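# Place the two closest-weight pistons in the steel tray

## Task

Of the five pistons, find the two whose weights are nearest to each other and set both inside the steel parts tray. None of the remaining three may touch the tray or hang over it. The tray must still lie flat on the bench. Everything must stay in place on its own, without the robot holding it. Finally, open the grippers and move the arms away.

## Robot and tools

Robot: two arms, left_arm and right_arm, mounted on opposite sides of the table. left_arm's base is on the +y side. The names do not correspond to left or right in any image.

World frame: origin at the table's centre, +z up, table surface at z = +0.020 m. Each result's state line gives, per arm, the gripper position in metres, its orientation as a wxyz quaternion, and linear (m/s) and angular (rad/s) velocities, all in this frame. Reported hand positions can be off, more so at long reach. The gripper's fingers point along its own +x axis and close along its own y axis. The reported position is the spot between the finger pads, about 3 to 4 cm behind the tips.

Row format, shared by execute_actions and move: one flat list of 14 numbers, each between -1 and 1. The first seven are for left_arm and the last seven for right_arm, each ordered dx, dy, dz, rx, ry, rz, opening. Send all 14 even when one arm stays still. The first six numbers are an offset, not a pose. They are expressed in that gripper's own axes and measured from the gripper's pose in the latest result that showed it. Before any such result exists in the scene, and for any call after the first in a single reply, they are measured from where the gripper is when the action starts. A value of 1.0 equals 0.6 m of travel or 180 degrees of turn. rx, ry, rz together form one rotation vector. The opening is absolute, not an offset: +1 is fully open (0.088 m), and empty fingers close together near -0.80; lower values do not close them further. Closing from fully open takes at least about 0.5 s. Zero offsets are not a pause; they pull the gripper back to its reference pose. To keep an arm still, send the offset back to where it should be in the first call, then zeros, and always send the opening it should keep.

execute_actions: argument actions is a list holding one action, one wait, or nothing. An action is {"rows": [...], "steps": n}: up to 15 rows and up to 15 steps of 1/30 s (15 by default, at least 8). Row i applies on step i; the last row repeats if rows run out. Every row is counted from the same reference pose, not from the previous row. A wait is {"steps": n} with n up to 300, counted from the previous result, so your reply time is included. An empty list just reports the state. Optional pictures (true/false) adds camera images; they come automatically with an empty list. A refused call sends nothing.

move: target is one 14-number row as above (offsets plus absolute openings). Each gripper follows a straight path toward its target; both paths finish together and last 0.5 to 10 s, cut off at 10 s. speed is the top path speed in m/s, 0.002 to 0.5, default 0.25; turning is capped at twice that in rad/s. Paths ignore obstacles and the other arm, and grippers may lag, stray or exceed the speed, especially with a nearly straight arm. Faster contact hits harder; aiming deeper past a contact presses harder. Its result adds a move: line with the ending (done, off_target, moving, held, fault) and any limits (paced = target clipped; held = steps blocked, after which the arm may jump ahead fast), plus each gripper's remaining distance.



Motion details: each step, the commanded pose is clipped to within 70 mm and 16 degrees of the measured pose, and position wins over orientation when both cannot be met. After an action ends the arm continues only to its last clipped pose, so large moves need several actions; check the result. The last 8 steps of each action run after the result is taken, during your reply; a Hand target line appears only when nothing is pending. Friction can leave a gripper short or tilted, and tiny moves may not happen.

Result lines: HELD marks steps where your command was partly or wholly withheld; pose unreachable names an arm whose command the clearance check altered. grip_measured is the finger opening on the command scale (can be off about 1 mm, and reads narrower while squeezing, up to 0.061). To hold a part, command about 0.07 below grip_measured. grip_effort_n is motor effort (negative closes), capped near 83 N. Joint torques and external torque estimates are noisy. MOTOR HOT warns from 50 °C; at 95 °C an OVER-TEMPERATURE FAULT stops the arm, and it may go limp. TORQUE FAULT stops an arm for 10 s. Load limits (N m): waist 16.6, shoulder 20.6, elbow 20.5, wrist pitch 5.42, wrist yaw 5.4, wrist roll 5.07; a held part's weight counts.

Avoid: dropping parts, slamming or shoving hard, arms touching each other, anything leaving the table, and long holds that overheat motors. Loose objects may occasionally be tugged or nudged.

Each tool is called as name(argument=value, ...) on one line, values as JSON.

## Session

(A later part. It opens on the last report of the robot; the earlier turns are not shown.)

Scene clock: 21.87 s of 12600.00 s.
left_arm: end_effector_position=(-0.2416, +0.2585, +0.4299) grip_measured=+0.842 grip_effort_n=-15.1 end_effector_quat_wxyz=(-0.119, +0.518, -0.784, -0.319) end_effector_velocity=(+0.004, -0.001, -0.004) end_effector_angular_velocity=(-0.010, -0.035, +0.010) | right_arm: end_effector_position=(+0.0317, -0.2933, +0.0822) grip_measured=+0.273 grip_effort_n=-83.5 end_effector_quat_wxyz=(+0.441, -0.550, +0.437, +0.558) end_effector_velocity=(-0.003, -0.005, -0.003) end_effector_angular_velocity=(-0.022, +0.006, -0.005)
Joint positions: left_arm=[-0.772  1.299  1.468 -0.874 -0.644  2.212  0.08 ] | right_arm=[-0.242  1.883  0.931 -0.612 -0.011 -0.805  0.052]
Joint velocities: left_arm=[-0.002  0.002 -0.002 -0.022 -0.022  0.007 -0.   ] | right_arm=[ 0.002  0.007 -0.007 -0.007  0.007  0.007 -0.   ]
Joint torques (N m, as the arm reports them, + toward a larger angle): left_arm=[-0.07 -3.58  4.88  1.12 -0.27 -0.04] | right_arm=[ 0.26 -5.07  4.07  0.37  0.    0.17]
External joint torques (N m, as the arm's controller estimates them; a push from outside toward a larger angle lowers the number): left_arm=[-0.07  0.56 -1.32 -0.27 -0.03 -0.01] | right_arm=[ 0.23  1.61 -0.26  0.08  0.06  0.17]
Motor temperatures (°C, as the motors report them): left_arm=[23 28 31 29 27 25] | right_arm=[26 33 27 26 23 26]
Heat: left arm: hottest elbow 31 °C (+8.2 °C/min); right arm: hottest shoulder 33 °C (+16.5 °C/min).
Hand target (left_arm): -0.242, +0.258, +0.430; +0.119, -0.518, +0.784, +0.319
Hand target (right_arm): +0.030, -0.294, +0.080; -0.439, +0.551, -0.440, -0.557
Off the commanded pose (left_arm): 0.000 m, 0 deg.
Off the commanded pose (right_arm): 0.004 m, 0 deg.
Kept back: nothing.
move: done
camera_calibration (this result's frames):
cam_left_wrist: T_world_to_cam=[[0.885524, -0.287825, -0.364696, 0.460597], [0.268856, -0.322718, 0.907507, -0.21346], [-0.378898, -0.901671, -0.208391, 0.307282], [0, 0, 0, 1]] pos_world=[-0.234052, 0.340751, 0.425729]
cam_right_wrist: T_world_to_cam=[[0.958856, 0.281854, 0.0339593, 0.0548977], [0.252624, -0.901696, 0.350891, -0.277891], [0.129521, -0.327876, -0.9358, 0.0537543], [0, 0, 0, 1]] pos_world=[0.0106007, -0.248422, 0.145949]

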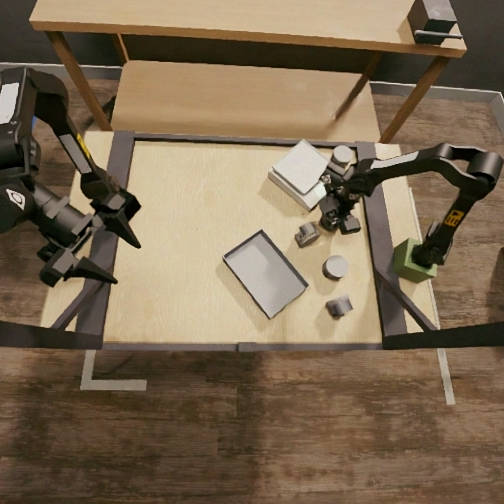

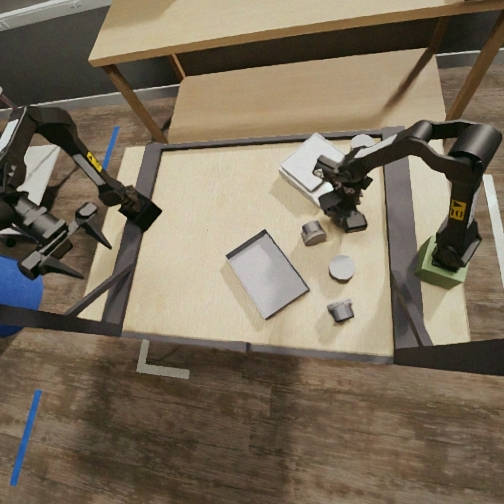

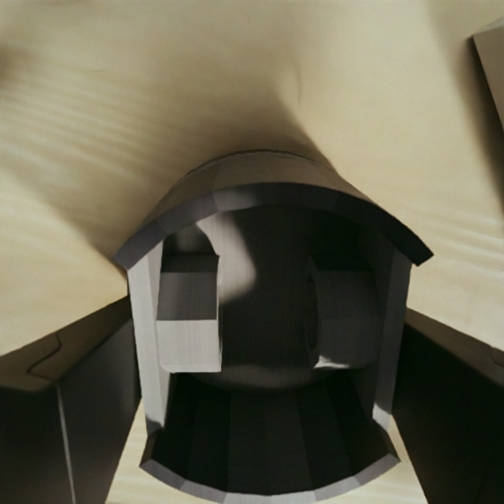

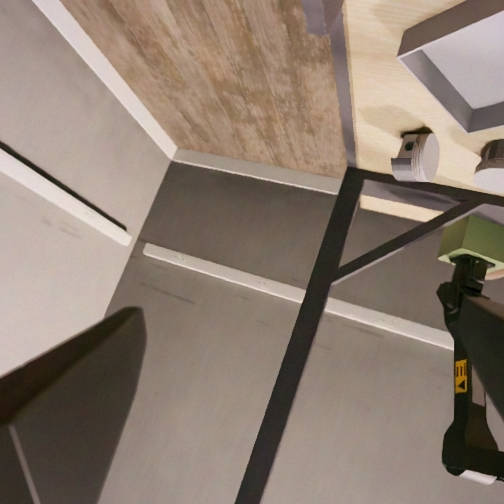

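move(target=[0,0,0,0,0,0,0.84,0.015,0,0,0,0,0,0], speed=0.04)

move(target=[0,0,0,0,0,0,0.84,0,0,0,0,0,0,1])

move(target=[0,0,0,0,0,0,0.84,-0.13,0,0,0,0,0,1])

move(target=[0,0,0,0,0,0,0.84,-0.02,0.063,0.188,0.41,0,0,1], speed=0.4)

Scene clock: 23.03 s of 12600.00 s.
left_arm: end_effector_position=(-0.2416, +0.2585, +0.4299) grip_measured=+0.842 grip_effort_n=-15.1 end_effector_quat_wxyz=(-0.119, +0.518, -0.784, -0.319) end_effector_velocity=(+0.003, +0.002, -0.003) end_effector_angular_velocity=(+0.004, -0.017, +0.002) | right_arm: end_effector_position=(+0.0330, -0.2911, +0.0770) grip_measured=+0.273 grip_effort_n=-83.5 end_effector_quat_wxyz=(+0.445, -0.550, +0.434, +0.559) end_effector_velocity=(+0.000, -0.003, +0.000) end_effector_angular_velocity=(-0.010, -0.003, +0.019)
Joint positions: left_arm=[-0.772  1.299  1.468 -0.874 -0.644  2.212  0.08 ] | right_arm=[-0.241  1.899  0.926 -0.581 -0.011 -0.805  0.052]
Joint velocities: left_arm=[-0.007 -0.002 -0.002 -0.022 -0.007 -0.007 -0.   ] | right_arm=[-0.002 -0.002 -0.002 -0.007  0.007 -0.022 -0.   ]
Joint torques (N m, as the arm reports them, + toward a larger angle): left_arm=[-0.08 -3.59  4.92  1.12 -0.26 -0.04] | right_arm=[-0.02 -4.73  3.87  0.52 -0.05  0.01]
External joint torques (N m, as the arm's controller estimates them; a push from outside toward a larger angle lowers the number): left_arm=[-0.04  0.66 -1.35 -0.28 -0.02 -0.01] | right_arm=[-0.01  2.04 -0.54  0.16  0.    0.01]
Motor temperatures (°C, as the motors report them): left_arm=[23 29 31 29 27 25] | right_arm=[26 32 26 26 23 26]
Heat: left arm: hottest elbow 31 °C (+7.8 °C/min); right arm: hottest shoulder 32 °C (+13.0 °C/min).
Hand target (left_arm): -0.242, +0.258, +0.430; +0.119, -0.518, +0.784, +0.319
Hand target (right_arm): +0.032, -0.293, +0.073; -0.441, +0.550, -0.437, -0.558
Off the commanded pose (left_arm): 0.000 m, 0 deg.
Off the commanded pose (right_arm): 0.004 m, 1 deg.
Kept back: nothing.
move: done
camera_calibration (this result's frames):
cam_left_wrist: T_world_to_cam=[[0.885524, -0.287825, -0.364696, 0.460597], [0.268856, -0.322718, 0.907507, -0.21346], [-0.378898, -0.901671, -0.208391, 0.307282], [0, 0, 0, 1]] pos_world=[-0.234052, 0.340751, 0.425729]
cam_right_wrist: T_world_to_cam=[[0.958662, 0.281553, 0.0411795, 0.0526167], [0.250822, -0.904481, 0.344968, -0.274718], [0.134373, -0.320379, -0.937711, 0.0515596], [0, 0, 0, 1]] pos_world=[0.0115355, -0.246773, 0.14095]

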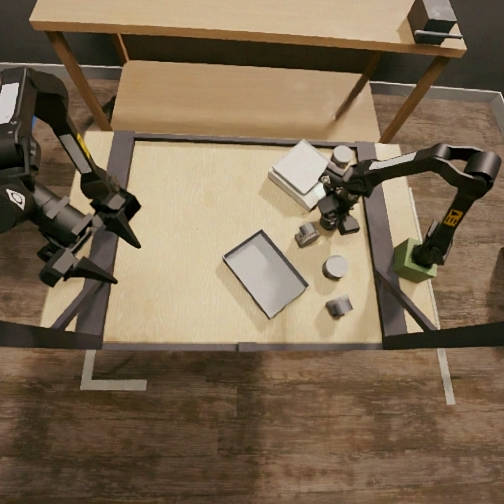

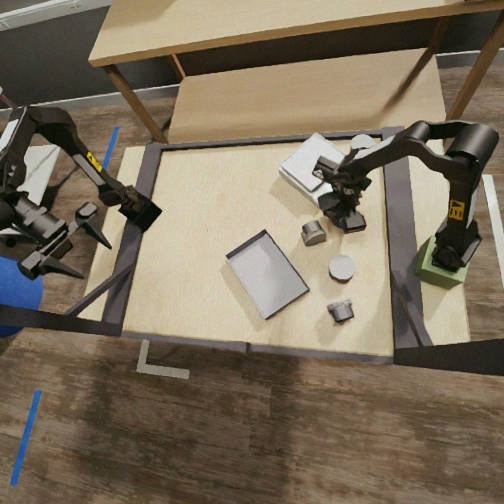

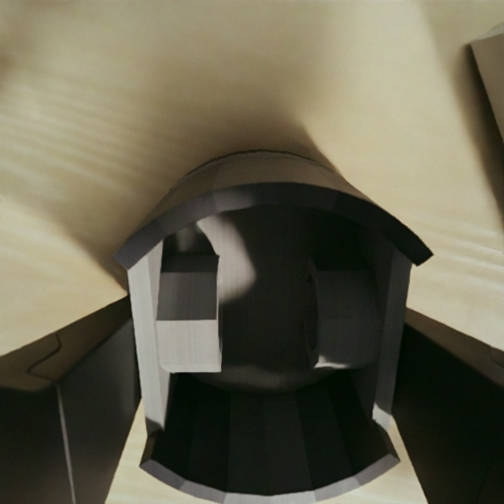

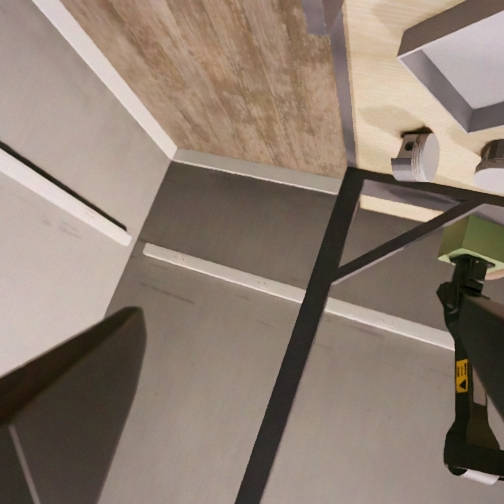

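Scene clock: 23.73 s of 12600.00 s.
left_arm: end_effector_position=(-0.2416, +0.2585, +0.4299) grip_measured=+0.842 grip_effort_n=-14.7 end_effector_quat_wxyz=(-0.119, +0.518, -0.784, -0.319) end_effector_velocity=(+0.000, +0.002, -0.002) end_effector_angular_velocity=(+0.016, +0.010, +0.003) | right_arm: end_effector_position=(+0.0330, -0.2911, +0.0770) grip_measured=+0.991 grip_effort_n=15.1 end_effector_quat_wxyz=(+0.445, -0.550, +0.434, +0.559) end_effector_velocity=(-0.005, +0.000, +0.000) end_effector_angular_velocity=(+0.006, +0.022, +0.010)
Joint positions: left_arm=[-0.772  1.299  1.468 -0.874 -0.644  2.212  0.08 ] | right_arm=[-0.241  1.899  0.926 -0.581 -0.011 -0.805  0.088]
Joint velocities: left_arm=[-0.002 -0.002 -0.002 -0.007  0.007 -0.022 -0.   ] | right_arm=[ 0.002 -0.002 -0.002 -0.007 -0.022 -0.007  0.001]
Joint torques (N m, as the arm reports them, + toward a larger angle): left_arm=[-0.06 -3.58  4.92  1.12 -0.26 -0.04] | right_arm=[ 0.   -5.6   4.63  0.18 -0.04  0.02]
External joint torques (N m, as the arm's controller estimates them; a push from outside toward a larger angle lowers the number): left_arm=[-0.05  0.66 -1.33 -0.28 -0.03 -0.01] | right_arm=[-0.04  1.17  0.3  -0.14  0.02  0.02]
Motor temperatures (°C, as the motors report them): left_arm=[23 29 31 29 27 25] | right_arm=[26 32 26 26 23 26]
Heat: left arm: hottest elbow 31 °C (+7.6 °C/min); right arm: hottest shoulder 32 °C (+12.6 °C/min).
Hand target (left_arm): -0.242, +0.258, +0.430; +0.119, -0.518, +0.784, +0.319
Hand target (right_arm): +0.033, -0.291, +0.077; -0.445, +0.550, -0.434, -0.559
Off the commanded pose (left_arm): 0.000 m, 0 deg.
Off the commanded pose (right_arm): 0.000 m, 0 deg.
Kept back: nothing.
move: done
camera_calibration (this result's frames):
cam_left_wrist: T_world_to_cam=[[0.885524, -0.287825, -0.364696, 0.460597], [0.268856, -0.322718, 0.907507, -0.21346], [-0.378898, -0.901671, -0.208391, 0.307282], [0, 0, 0, 1]] pos_world=[-0.234052, 0.340751, 0.425729]
cam_right_wrist: T_world_to_cam=[[0.958653, 0.28154, 0.0414684, 0.0525278], [0.250751, -0.904591, 0.34473, -0.274678], [0.134567, -0.320078, -0.937785, 0.0516639], [0, 0, 0, 1]] pos_world=[0.0115675, -0.246723, 0.140961]

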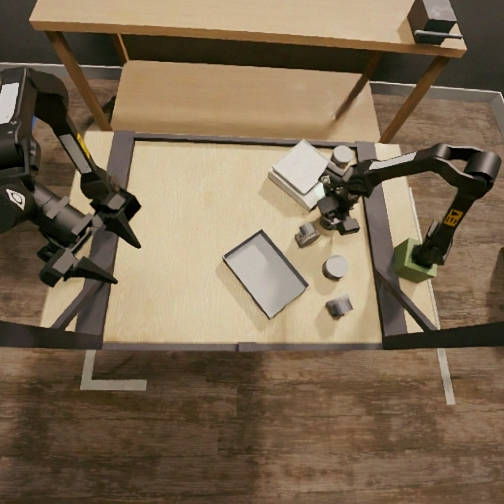

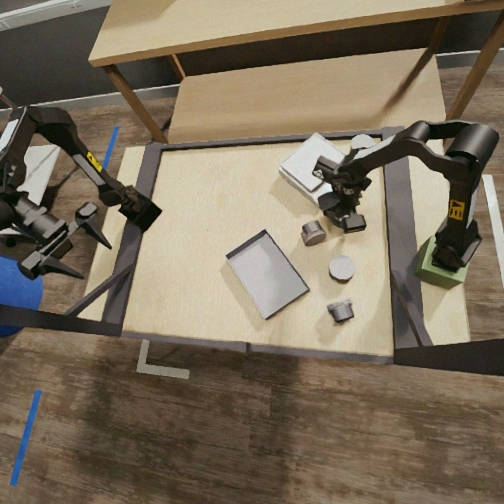

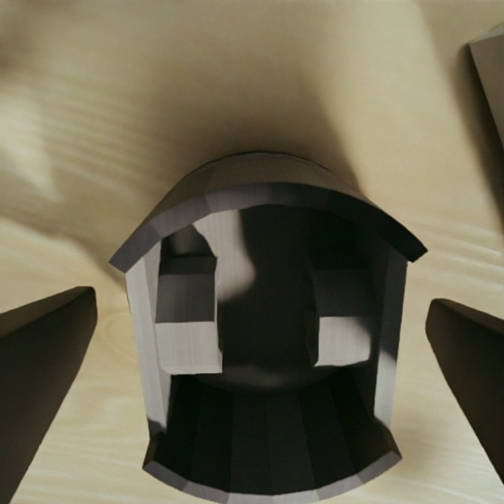

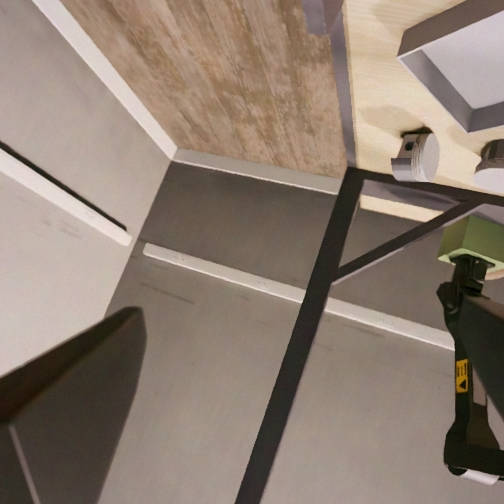

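Scene clock: 24.63 s of 12600.00 s.
left_arm: end_effector_position=(-0.2416, +0.2585, +0.4299) grip_measured=+0.842 grip_effort_n=-15.1 end_effector_quat_wxyz=(-0.119, +0.518, -0.784, -0.319) end_effector_velocity=(+0.000, +0.002, -0.002) end_effector_angular_velocity=(+0.010, -0.000, -0.004) | right_arm: end_effector_position=(+0.0305, -0.2949, +0.1496) grip_measured=+0.993 grip_effort_n=14.7 end_effector_quat_wxyz=(+0.439, -0.550, +0.439, +0.558) end_effector_velocity=(-0.000, -0.002, +0.002) end_effector_angular_velocity=(-0.006, +0.013, +0.000)
Joint positions: left_arm=[-0.772  1.299  1.468 -0.874 -0.644  2.212  0.08 ] | right_arm=[-0.241  1.733  1.056 -0.892 -0.011 -0.805  0.088]
Joint velocities: left_arm=[-0.002 -0.002 -0.002 -0.007  0.007 -0.007 -0.   ] | right_arm=[-0.007 -0.002  0.007 -0.022 -0.007 -0.007 -0.   ]
Joint torques (N m, as the arm reports them, + toward a larger angle): left_arm=[-0.04 -3.59  4.91  1.12 -0.26 -0.04] | right_arm=[-0.13 -6.34  6.9   0.   -0.05 -0.05]
External joint torques (N m, as the arm's controller estimates them; a push from outside toward a larger angle lowers the number): left_arm=[-0.04  0.67 -1.37 -0.29 -0.01 -0.01] | right_arm=[-0.12  0.06  1.75 -0.3   0.   -0.05]
Motor temperatures (°C, as the motors report them): left_arm=[23 29 31 29 27 25] | right_arm=[26 32 27 26 23 26]
Heat: left arm: hottest elbow 31 °C (+7.3 °C/min); right arm: hottest shoulder 32 °C (+12.2 °C/min).
Hand target (left_arm): -0.242, +0.258, +0.430; +0.119, -0.518, +0.784, +0.319
Hand target (right_arm): +0.033, -0.293, +0.155; -0.445, +0.550, -0.434, -0.559
Off the commanded pose (left_arm): 0.000 m, 0 deg.
Off the commanded pose (right_arm): 0.006 m, 1 deg.
Kept back: nothing.
move: done
camera_calibration (this result's frames):
cam_left_wrist: T_world_to_cam=[[0.885524, -0.287825, -0.364696, 0.460597], [0.268856, -0.322718, 0.907507, -0.21346], [-0.378898, -0.901671, -0.208391, 0.307282], [0, 0, 0, 1]] pos_world=[-0.234052, 0.340751, 0.425729]
cam_right_wrist: T_world_to_cam=[[0.958949, 0.281997, 0.0299069, 0.0548726], [0.253649, -0.900115, 0.354196, -0.30277], [0.126802, -0.33207, -0.934693, 0.115085], [0, 0, 0, 1]] pos_world=[0.00958441, -0.249786, 0.213168]

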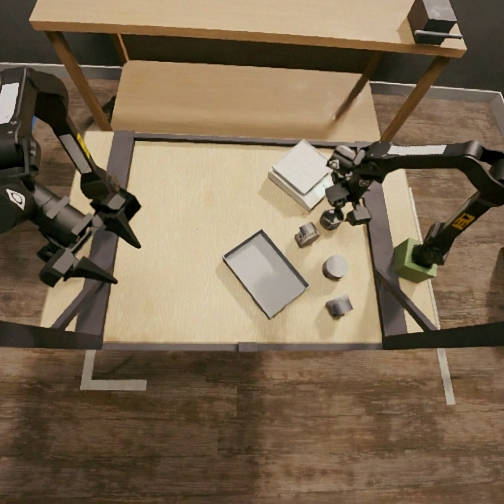

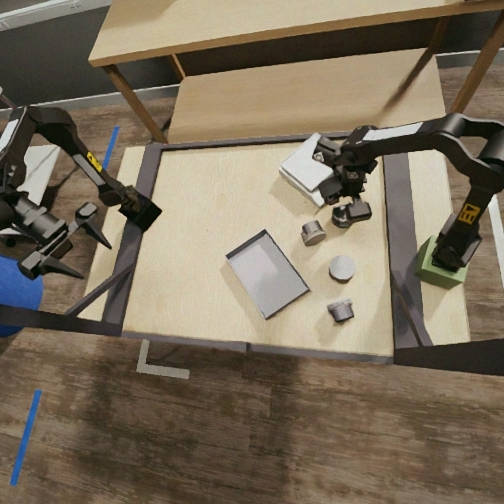

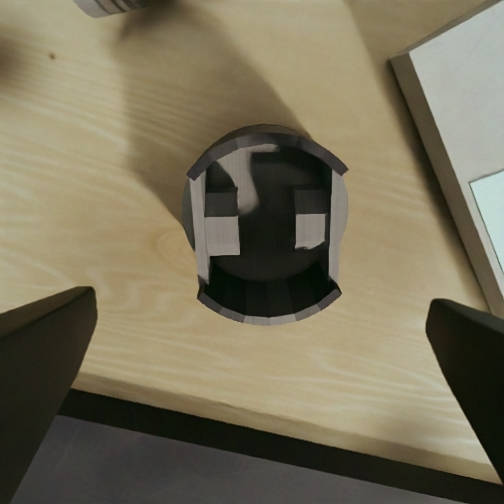

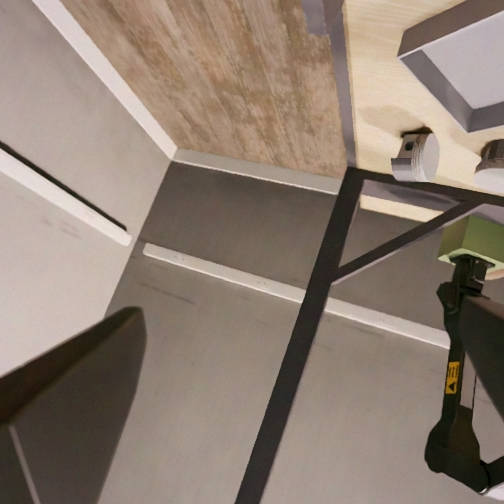

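Scene clock: 26.83 s of 12600.00 s.
left_arm: end_effector_position=(-0.2416, +0.2585, +0.4299) grip_measured=+0.842 grip_effort_n=-14.7 end_effector_quat_wxyz=(-0.119, +0.518, -0.784, -0.319) end_effector_velocity=(+0.002, +0.000, +0.001) end_effector_angular_velocity=(+0.006, +0.013, +0.015) | right_arm: end_effector_position=(-0.0314, -0.1965, +0.1643) grip_measured=+0.993 grip_effort_n=14.2 end_effector_quat_wxyz=(+0.682, -0.176, +0.685, +0.184) end_effector_velocity=(-0.001, -0.005, -0.001) end_effector_angular_velocity=(-0.028, +0.000, -0.005)
Joint positions: left_arm=[-0.772  1.299  1.468 -0.874 -0.644  2.212  0.08 ] | right_arm=[ 0.059  1.94   1.387 -1.01  -0.009  0.781  0.088]
Joint velocities: left_arm=[-0.002 -0.002  0.002 -0.007 -0.007 -0.022  0.   ] | right_arm=[ 0.002  0.002 -0.002 -0.022  0.007  0.007 -0.   ]
Joint torques (N m, as the arm reports them, + toward a larger angle): left_arm=[-0.03 -3.58  4.92  1.12 -0.27 -0.05] | right_arm=[ 0.29 -5.87  7.28  0.04  0.12  0.17]
External joint torques (N m, as the arm's controller estimates them; a push from outside toward a larger angle lowers the number): left_arm=[-0.02  0.73 -1.41 -0.31 -0.03 -0.01] | right_arm=[ 0.26  2.21  1.92 -0.27  0.09  0.18]
Motor temperatures (°C, as the motors report them): left_arm=[23 29 32 30 27 25] | right_arm=[26 32 27 26 23 26]
Heat: left arm: hottest elbow 32 °C (+8.9 °C/min); right arm: hottest shoulder 32 °C (+11.2 °C/min).
Hand target (left_arm): -0.242, +0.258, +0.430; +0.119, -0.518, +0.784, +0.319
Hand target (right_arm): -0.032, -0.195, +0.163; +0.682, -0.177, +0.686, +0.182
Off the commanded pose (left_arm): 0.000 m, 0 deg.
Off the commanded pose (right_arm): 0.003 m, 0 deg.
Kept back: nothing.
move: done
camera_calibration (this result's frames):
cam_left_wrist: T_world_to_cam=[[0.885524, -0.287825, -0.364696, 0.460597], [0.268856, -0.322718, 0.907507, -0.21346], [-0.378898, -0.901671, -0.208391, 0.307282], [0, 0, 0, 1]] pos_world=[-0.234052, 0.340751, 0.425729]
cam_right_wrist: T_world_to_cam=[[0.540494, -0.841023, 0.0233795, -0.146732], [-0.788267, -0.496485, 0.363506, -0.158588], [-0.29411, -0.214902, -0.931298, 0.178662], [0, 0, 0, 1]] pos_world=[0.00684439, -0.163747, 0.227466]

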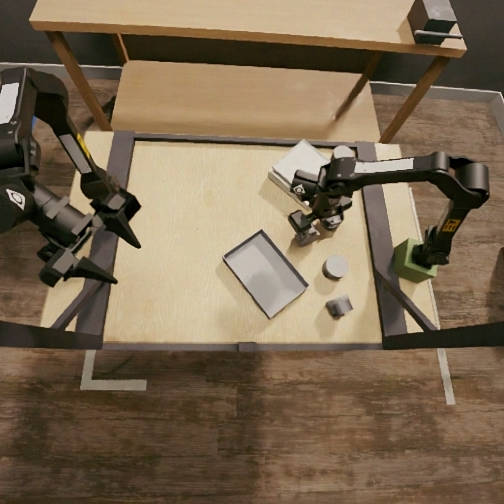

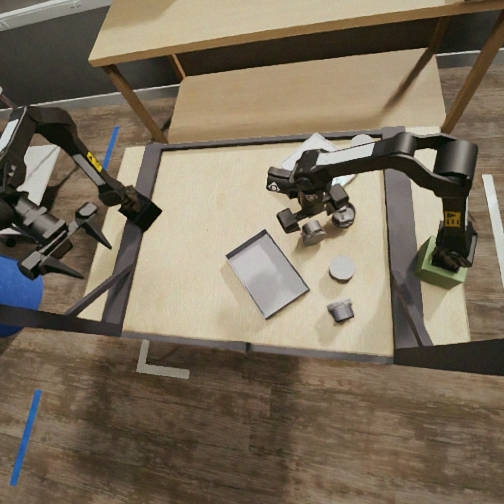

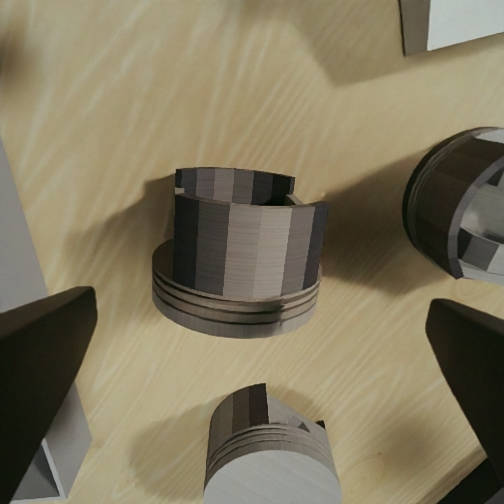

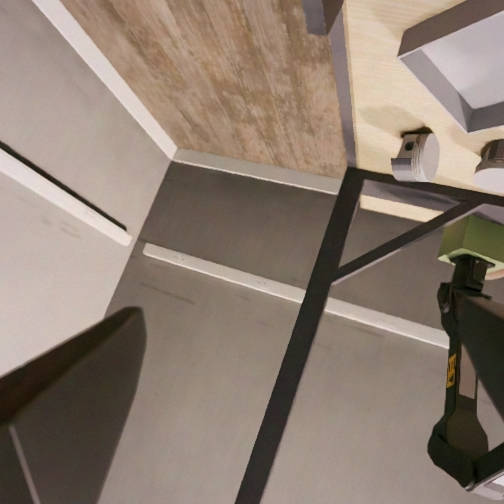

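move(target=[0,0,0,0,0,0,0.84,0.07,0.02,-0.006,0.022,0,0,1])

move(target=[0,0,0,0,0,0,0.84,0.108,0,0,0,0,0,1], speed=0.1)

move(target=[0,0,0,0,0,0,0.84,0,0,0,0,0,0,0])

Scene clock: 28.03 s of 12600.00 s.
left_arm: end_effector_position=(-0.2416, +0.2585, +0.4299) grip_measured=+0.842 grip_effort_n=-14.7 end_effector_quat_wxyz=(-0.119, +0.518, -0.784, -0.319) end_effector_velocity=(+0.002, +0.001, -0.004) end_effector_angular_velocity=(+0.005, -0.022, +0.007) | right_arm: end_effector_position=(-0.0388, -0.1852, +0.1283) grip_measured=+0.993 grip_effort_n=14.2 end_effector_quat_wxyz=(+0.690, -0.148, +0.689, +0.166) end_effector_velocity=(+0.000, +0.001, -0.001) end_effector_angular_velocity=(+0.001, -0.008, +0.024)
Joint positions: left_arm=[-0.772  1.299  1.468 -0.874 -0.644  2.212  0.08 ] | right_arm=[ 0.087  2.011  1.336 -0.873 -0.009  0.877  0.088]
Joint velocities: left_arm=[-0.002  0.002 -0.002 -0.022 -0.007 -0.007 -0.   ] | right_arm=[ 0.002  0.002 -0.002  0.007  0.007 -0.022 -0.   ]
Joint torques (N m, as the arm reports them, + toward a larger angle): left_arm=[-0.05 -3.6   4.86  1.12 -0.25 -0.04] | right_arm=[ 0.28 -6.02  4.66  0.43  0.06  0.17]
External joint torques (N m, as the arm's controller estimates them; a push from outside toward a larger angle lowers the number): left_arm=[-0.04  0.62 -1.39 -0.29 -0.02 -0.01] | right_arm=[ 0.28  2.36 -0.51  0.09  0.02  0.17]
Motor temperatures (°C, as the motors report them): left_arm=[23 29 32 30 27 25] | right_arm=[26 32 27 26 23 26]
Heat: left arm: hottest elbow 32 °C (+8.6 °C/min); right arm: hottest shoulder 32 °C (+10.7 °C/min).
Hand target (left_arm): -0.242, +0.258, +0.430; +0.119, -0.518, +0.784, +0.319
Hand target (right_arm): -0.040, -0.187, +0.123; +0.688, -0.153, +0.691, +0.160
Off the commanded pose (left_arm): 0.000 m, 0 deg.
Off the commanded pose (right_arm): 0.006 m, 1 deg.
Kept back: nothing.
move: done
camera_calibration (this result's frames):
cam_left_wrist: T_world_to_cam=[[0.885524, -0.287825, -0.364696, 0.460597], [0.268856, -0.322718, 0.907507, -0.21346], [-0.378898, -0.901671, -0.208391, 0.307282], [0, 0, 0, 1]] pos_world=[-0.234052, 0.340751, 0.425729]
cam_right_wrist: T_world_to_cam=[[0.482484, -0.87581, 0.0128653, -0.139755], [-0.82088, -0.447001, 0.355452, -0.13682], [-0.305557, -0.182061, -0.934606, 0.151413], [0, 0, 0, 1]] pos_world=[0.0013822, -0.155992, 0.191943]

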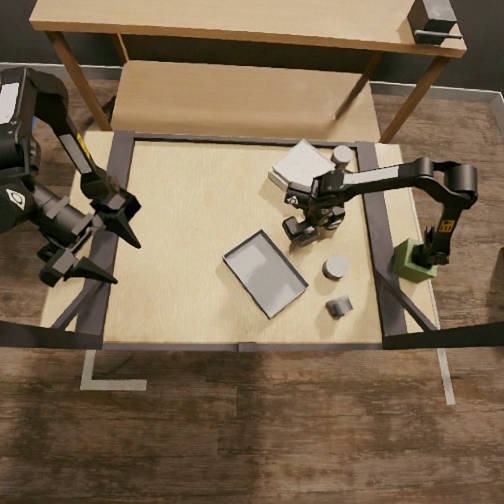

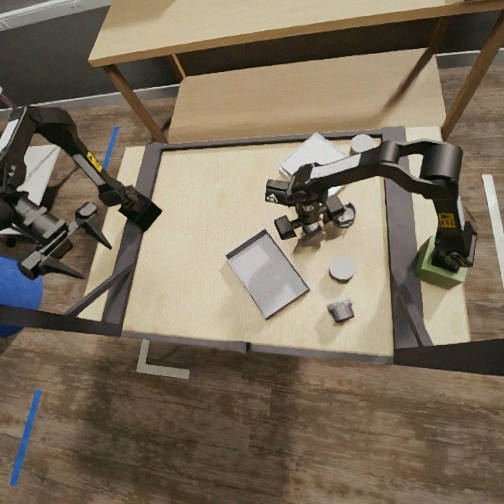

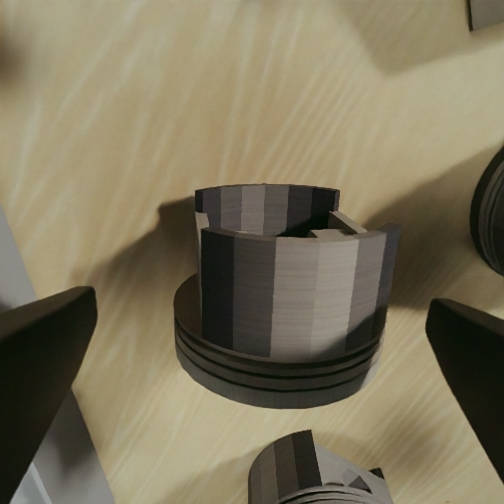

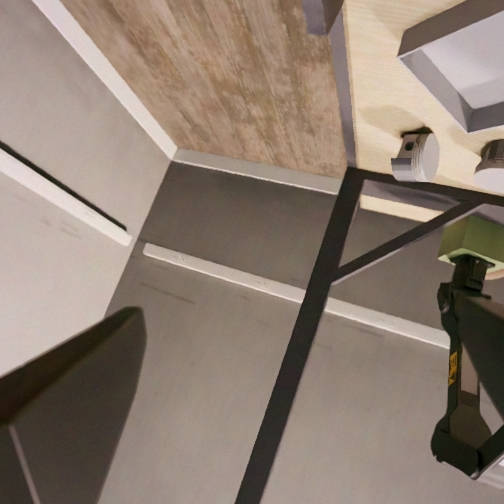

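Scene clock: 29.10 s of 12600.00 s.
left_arm: end_effector_position=(-0.2416, +0.2585, +0.4299) grip_measured=+0.842 grip_effort_n=-14.7 end_effector_quat_wxyz=(-0.119, +0.518, -0.784, -0.319) end_effector_velocity=(+0.003, -0.001, +0.002) end_effector_angular_velocity=(-0.016, -0.011, +0.010) | right_arm: end_effector_position=(-0.0376, -0.1803, +0.0692) grip_measured=+0.993 grip_effort_n=14.7 end_effector_quat_wxyz=(+0.692, -0.144, +0.686, +0.170) end_effector_velocity=(+0.001, -0.003, -0.001) end_effector_angular_velocity=(-0.014, -0.004, +0.005)
Joint positions: left_arm=[-0.772  1.299  1.468 -0.874 -0.644  2.212  0.08 ] | right_arm=[ 0.087  2.132  1.254 -0.656 -0.009  0.877  0.088]
Joint velocities: left_arm=[-0.002 -0.002  0.002 -0.007 -0.022  0.007 -0.   ] | right_arm=[-0.002  0.002 -0.002 -0.007  0.007 -0.007 -0.   ]
Joint torques (N m, as the arm reports them, + toward a larger angle): left_arm=[-0.07 -3.59  4.91  1.12 -0.27 -0.04] | right_arm=[ 0.1  -6.19  4.17  0.43  0.05  0.05]
External joint torques (N m, as the arm's controller estimates them; a push from outside toward a larger angle lowers the number): left_arm=[-0.08  0.71 -1.41 -0.3  -0.02 -0.01] | right_arm=[ 0.16  2.49 -0.48  0.07  0.01  0.05]
Motor temperatures (°C, as the motors report them): left_arm=[23 29 32 30 27 25] | right_arm=[26 32 27 26 23 26]
Heat: left arm: hottest elbow 32 °C (+8.2 °C/min); right arm: hottest shoulder 32 °C (+10.3 °C/min).
Hand target (left_arm): -0.242, +0.258, +0.430; +0.119, -0.518, +0.784, +0.319
Hand target (right_arm): -0.039, -0.183, +0.064; +0.690, -0.148, +0.689, +0.166
Off the commanded pose (left_arm): 0.000 m, 0 deg.
Off the commanded pose (right_arm): 0.007 m, 1 deg.
Kept back: nothing.
move: done
camera_calibration (this result's frames):
cam_left_wrist: T_world_to_cam=[[0.885524, -0.287825, -0.364696, 0.460597], [0.268856, -0.322718, 0.907507, -0.21346], [-0.378898, -0.901671, -0.208391, 0.307282], [0, 0, 0, 1]] pos_world=[-0.234052, 0.340751, 0.425729]
cam_right_wrist: T_world_to_cam=[[0.482123, -0.8761, 0.00224916, -0.134604], [-0.822287, -0.451621, 0.346242, -0.112852], [-0.302327, -0.168781, -0.938143, 0.100252], [0, 0, 0, 1]] pos_world=[0.00240778, -0.151973, 0.133427]

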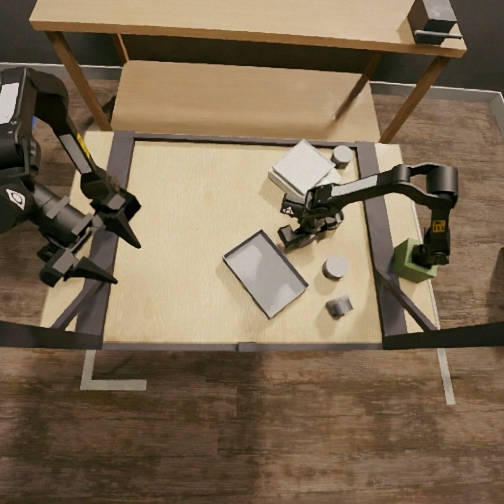

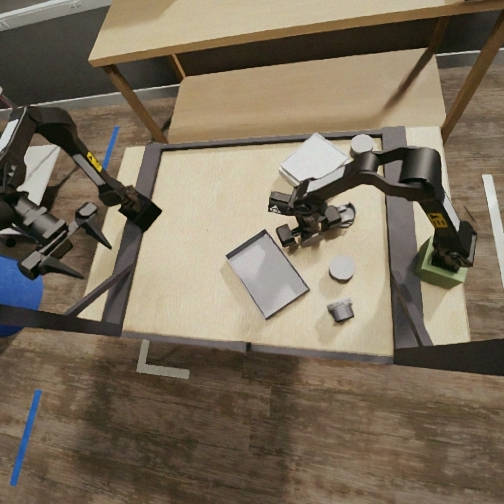

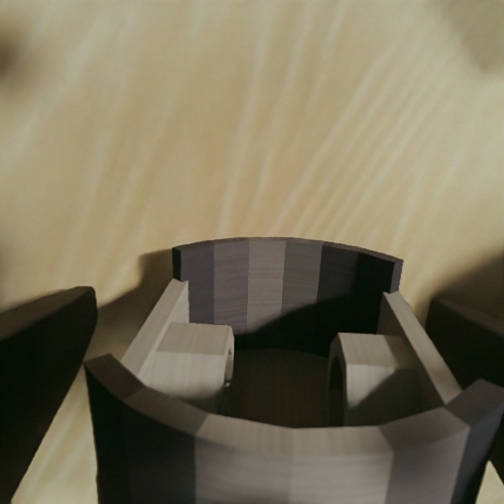

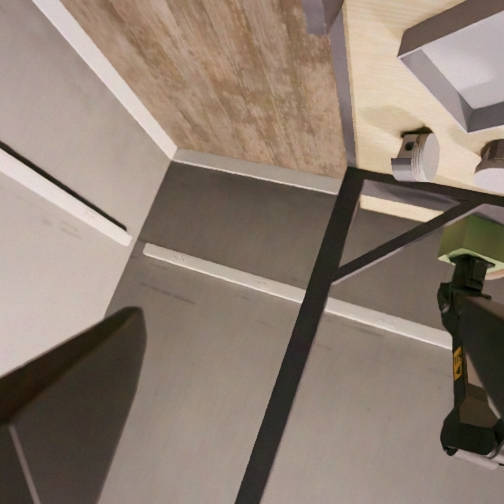

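Scene clock: 29.63 s of 12600.00 s.
left_arm: end_effector_position=(-0.2416, +0.2585, +0.4299) grip_measured=+0.842 grip_effort_n=-15.1 end_effector_quat_wxyz=(-0.119, +0.518, -0.784, -0.319) end_effector_velocity=(+0.003, -0.001, +0.002) end_effector_angular_velocity=(-0.010, -0.001, +0.018) | right_arm: end_effector_position=(-0.0364, -0.1801, +0.0693) grip_measured=+0.270 grip_effort_n=-83.5 end_effector_quat_wxyz=(+0.693, -0.143, +0.686, +0.170) end_effector_velocity=(-0.001, -0.003, +0.001) end_effector_angular_velocity=(-0.015, +0.010, +0.034)
Joint positions: left_arm=[-0.772  1.299  1.468 -0.874 -0.644  2.212  0.08 ] | right_arm=[ 0.085  2.132  1.254 -0.655 -0.008  0.877  0.052]
Joint velocities: left_arm=[-0.002 -0.002  0.002 -0.007 -0.022 -0.007  0.   ] | right_arm=[-0.002 -0.002  0.002 -0.022 -0.007 -0.037  0.   ]
Joint torques (N m, as the arm reports them, + toward a larger angle): left_arm=[-0.06 -3.58  4.88  1.12 -0.25 -0.03] | right_arm=[ 0.23 -7.33  4.98  0.16  0.01  0.02]
External joint torques (N m, as the arm's controller estimates them; a push from outside toward a larger angle lowers the number): left_arm=[-0.08  0.72 -1.46 -0.3   0.    0.  ] | right_arm=[ 0.23  1.38  0.27 -0.22 -0.03  0.02]
Motor temperatures (°C, as the motors report them): left_arm=[23 29 32 30 27 25] | right_arm=[26 32 27 26 23 26]
Heat: left arm: hottest elbow 32 °C (+8.1 °C/min); right arm: hottest shoulder 32 °C (+10.1 °C/min).
Hand target (left_arm): -0.242, +0.258, +0.430; +0.119, -0.518, +0.784, +0.319
Hand target (right_arm): -0.038, -0.180, +0.069; +0.692, -0.144, +0.686, +0.170
Off the commanded pose (left_arm): 0.000 m, 0 deg.
Off the commanded pose (right_arm): 0.001 m, 0 deg.
Kept back: nothing.
move: done
camera_calibration (this result's frames):
cam_left_wrist: T_world_to_cam=[[0.885524, -0.287825, -0.364696, 0.460597], [0.268856, -0.322718, 0.907507, -0.21346], [-0.378898, -0.901671, -0.208391, 0.307282], [0, 0, 0, 1]] pos_world=[-0.234052, 0.340751, 0.425729]
cam_right_wrist: T_world_to_cam=[[0.48041, -0.877042, 0.00163927, -0.135143], [-0.823716, -0.450557, 0.344225, -0.111598], [-0.301161, -0.166719, -0.938886, 0.101174], [0, 0, 0, 1]] pos_world=[0.00346849, -0.15194, 0.133627]

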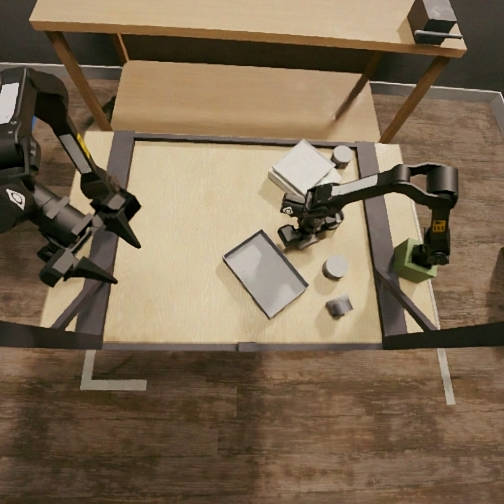

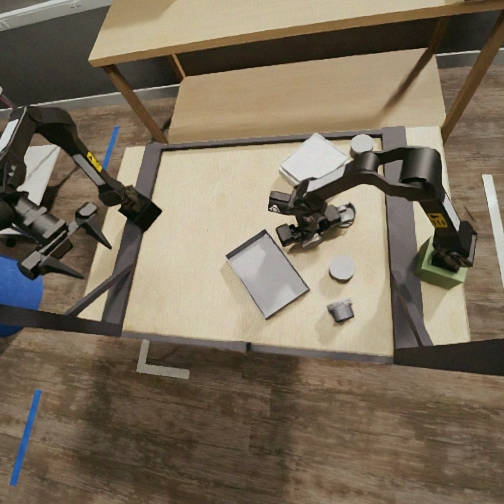

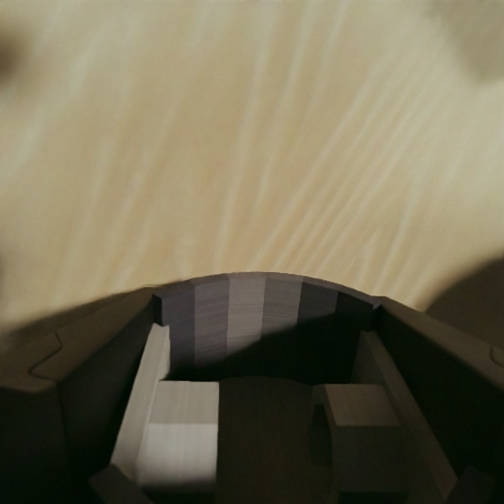

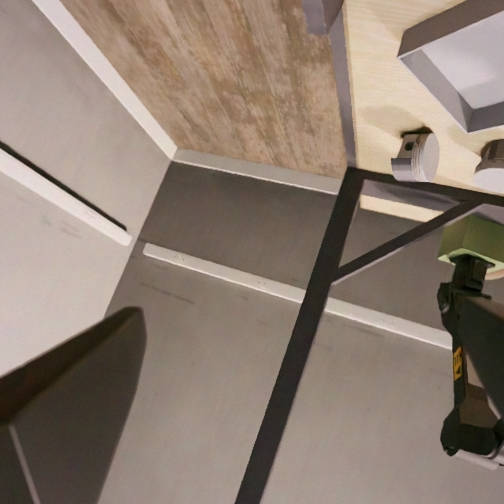

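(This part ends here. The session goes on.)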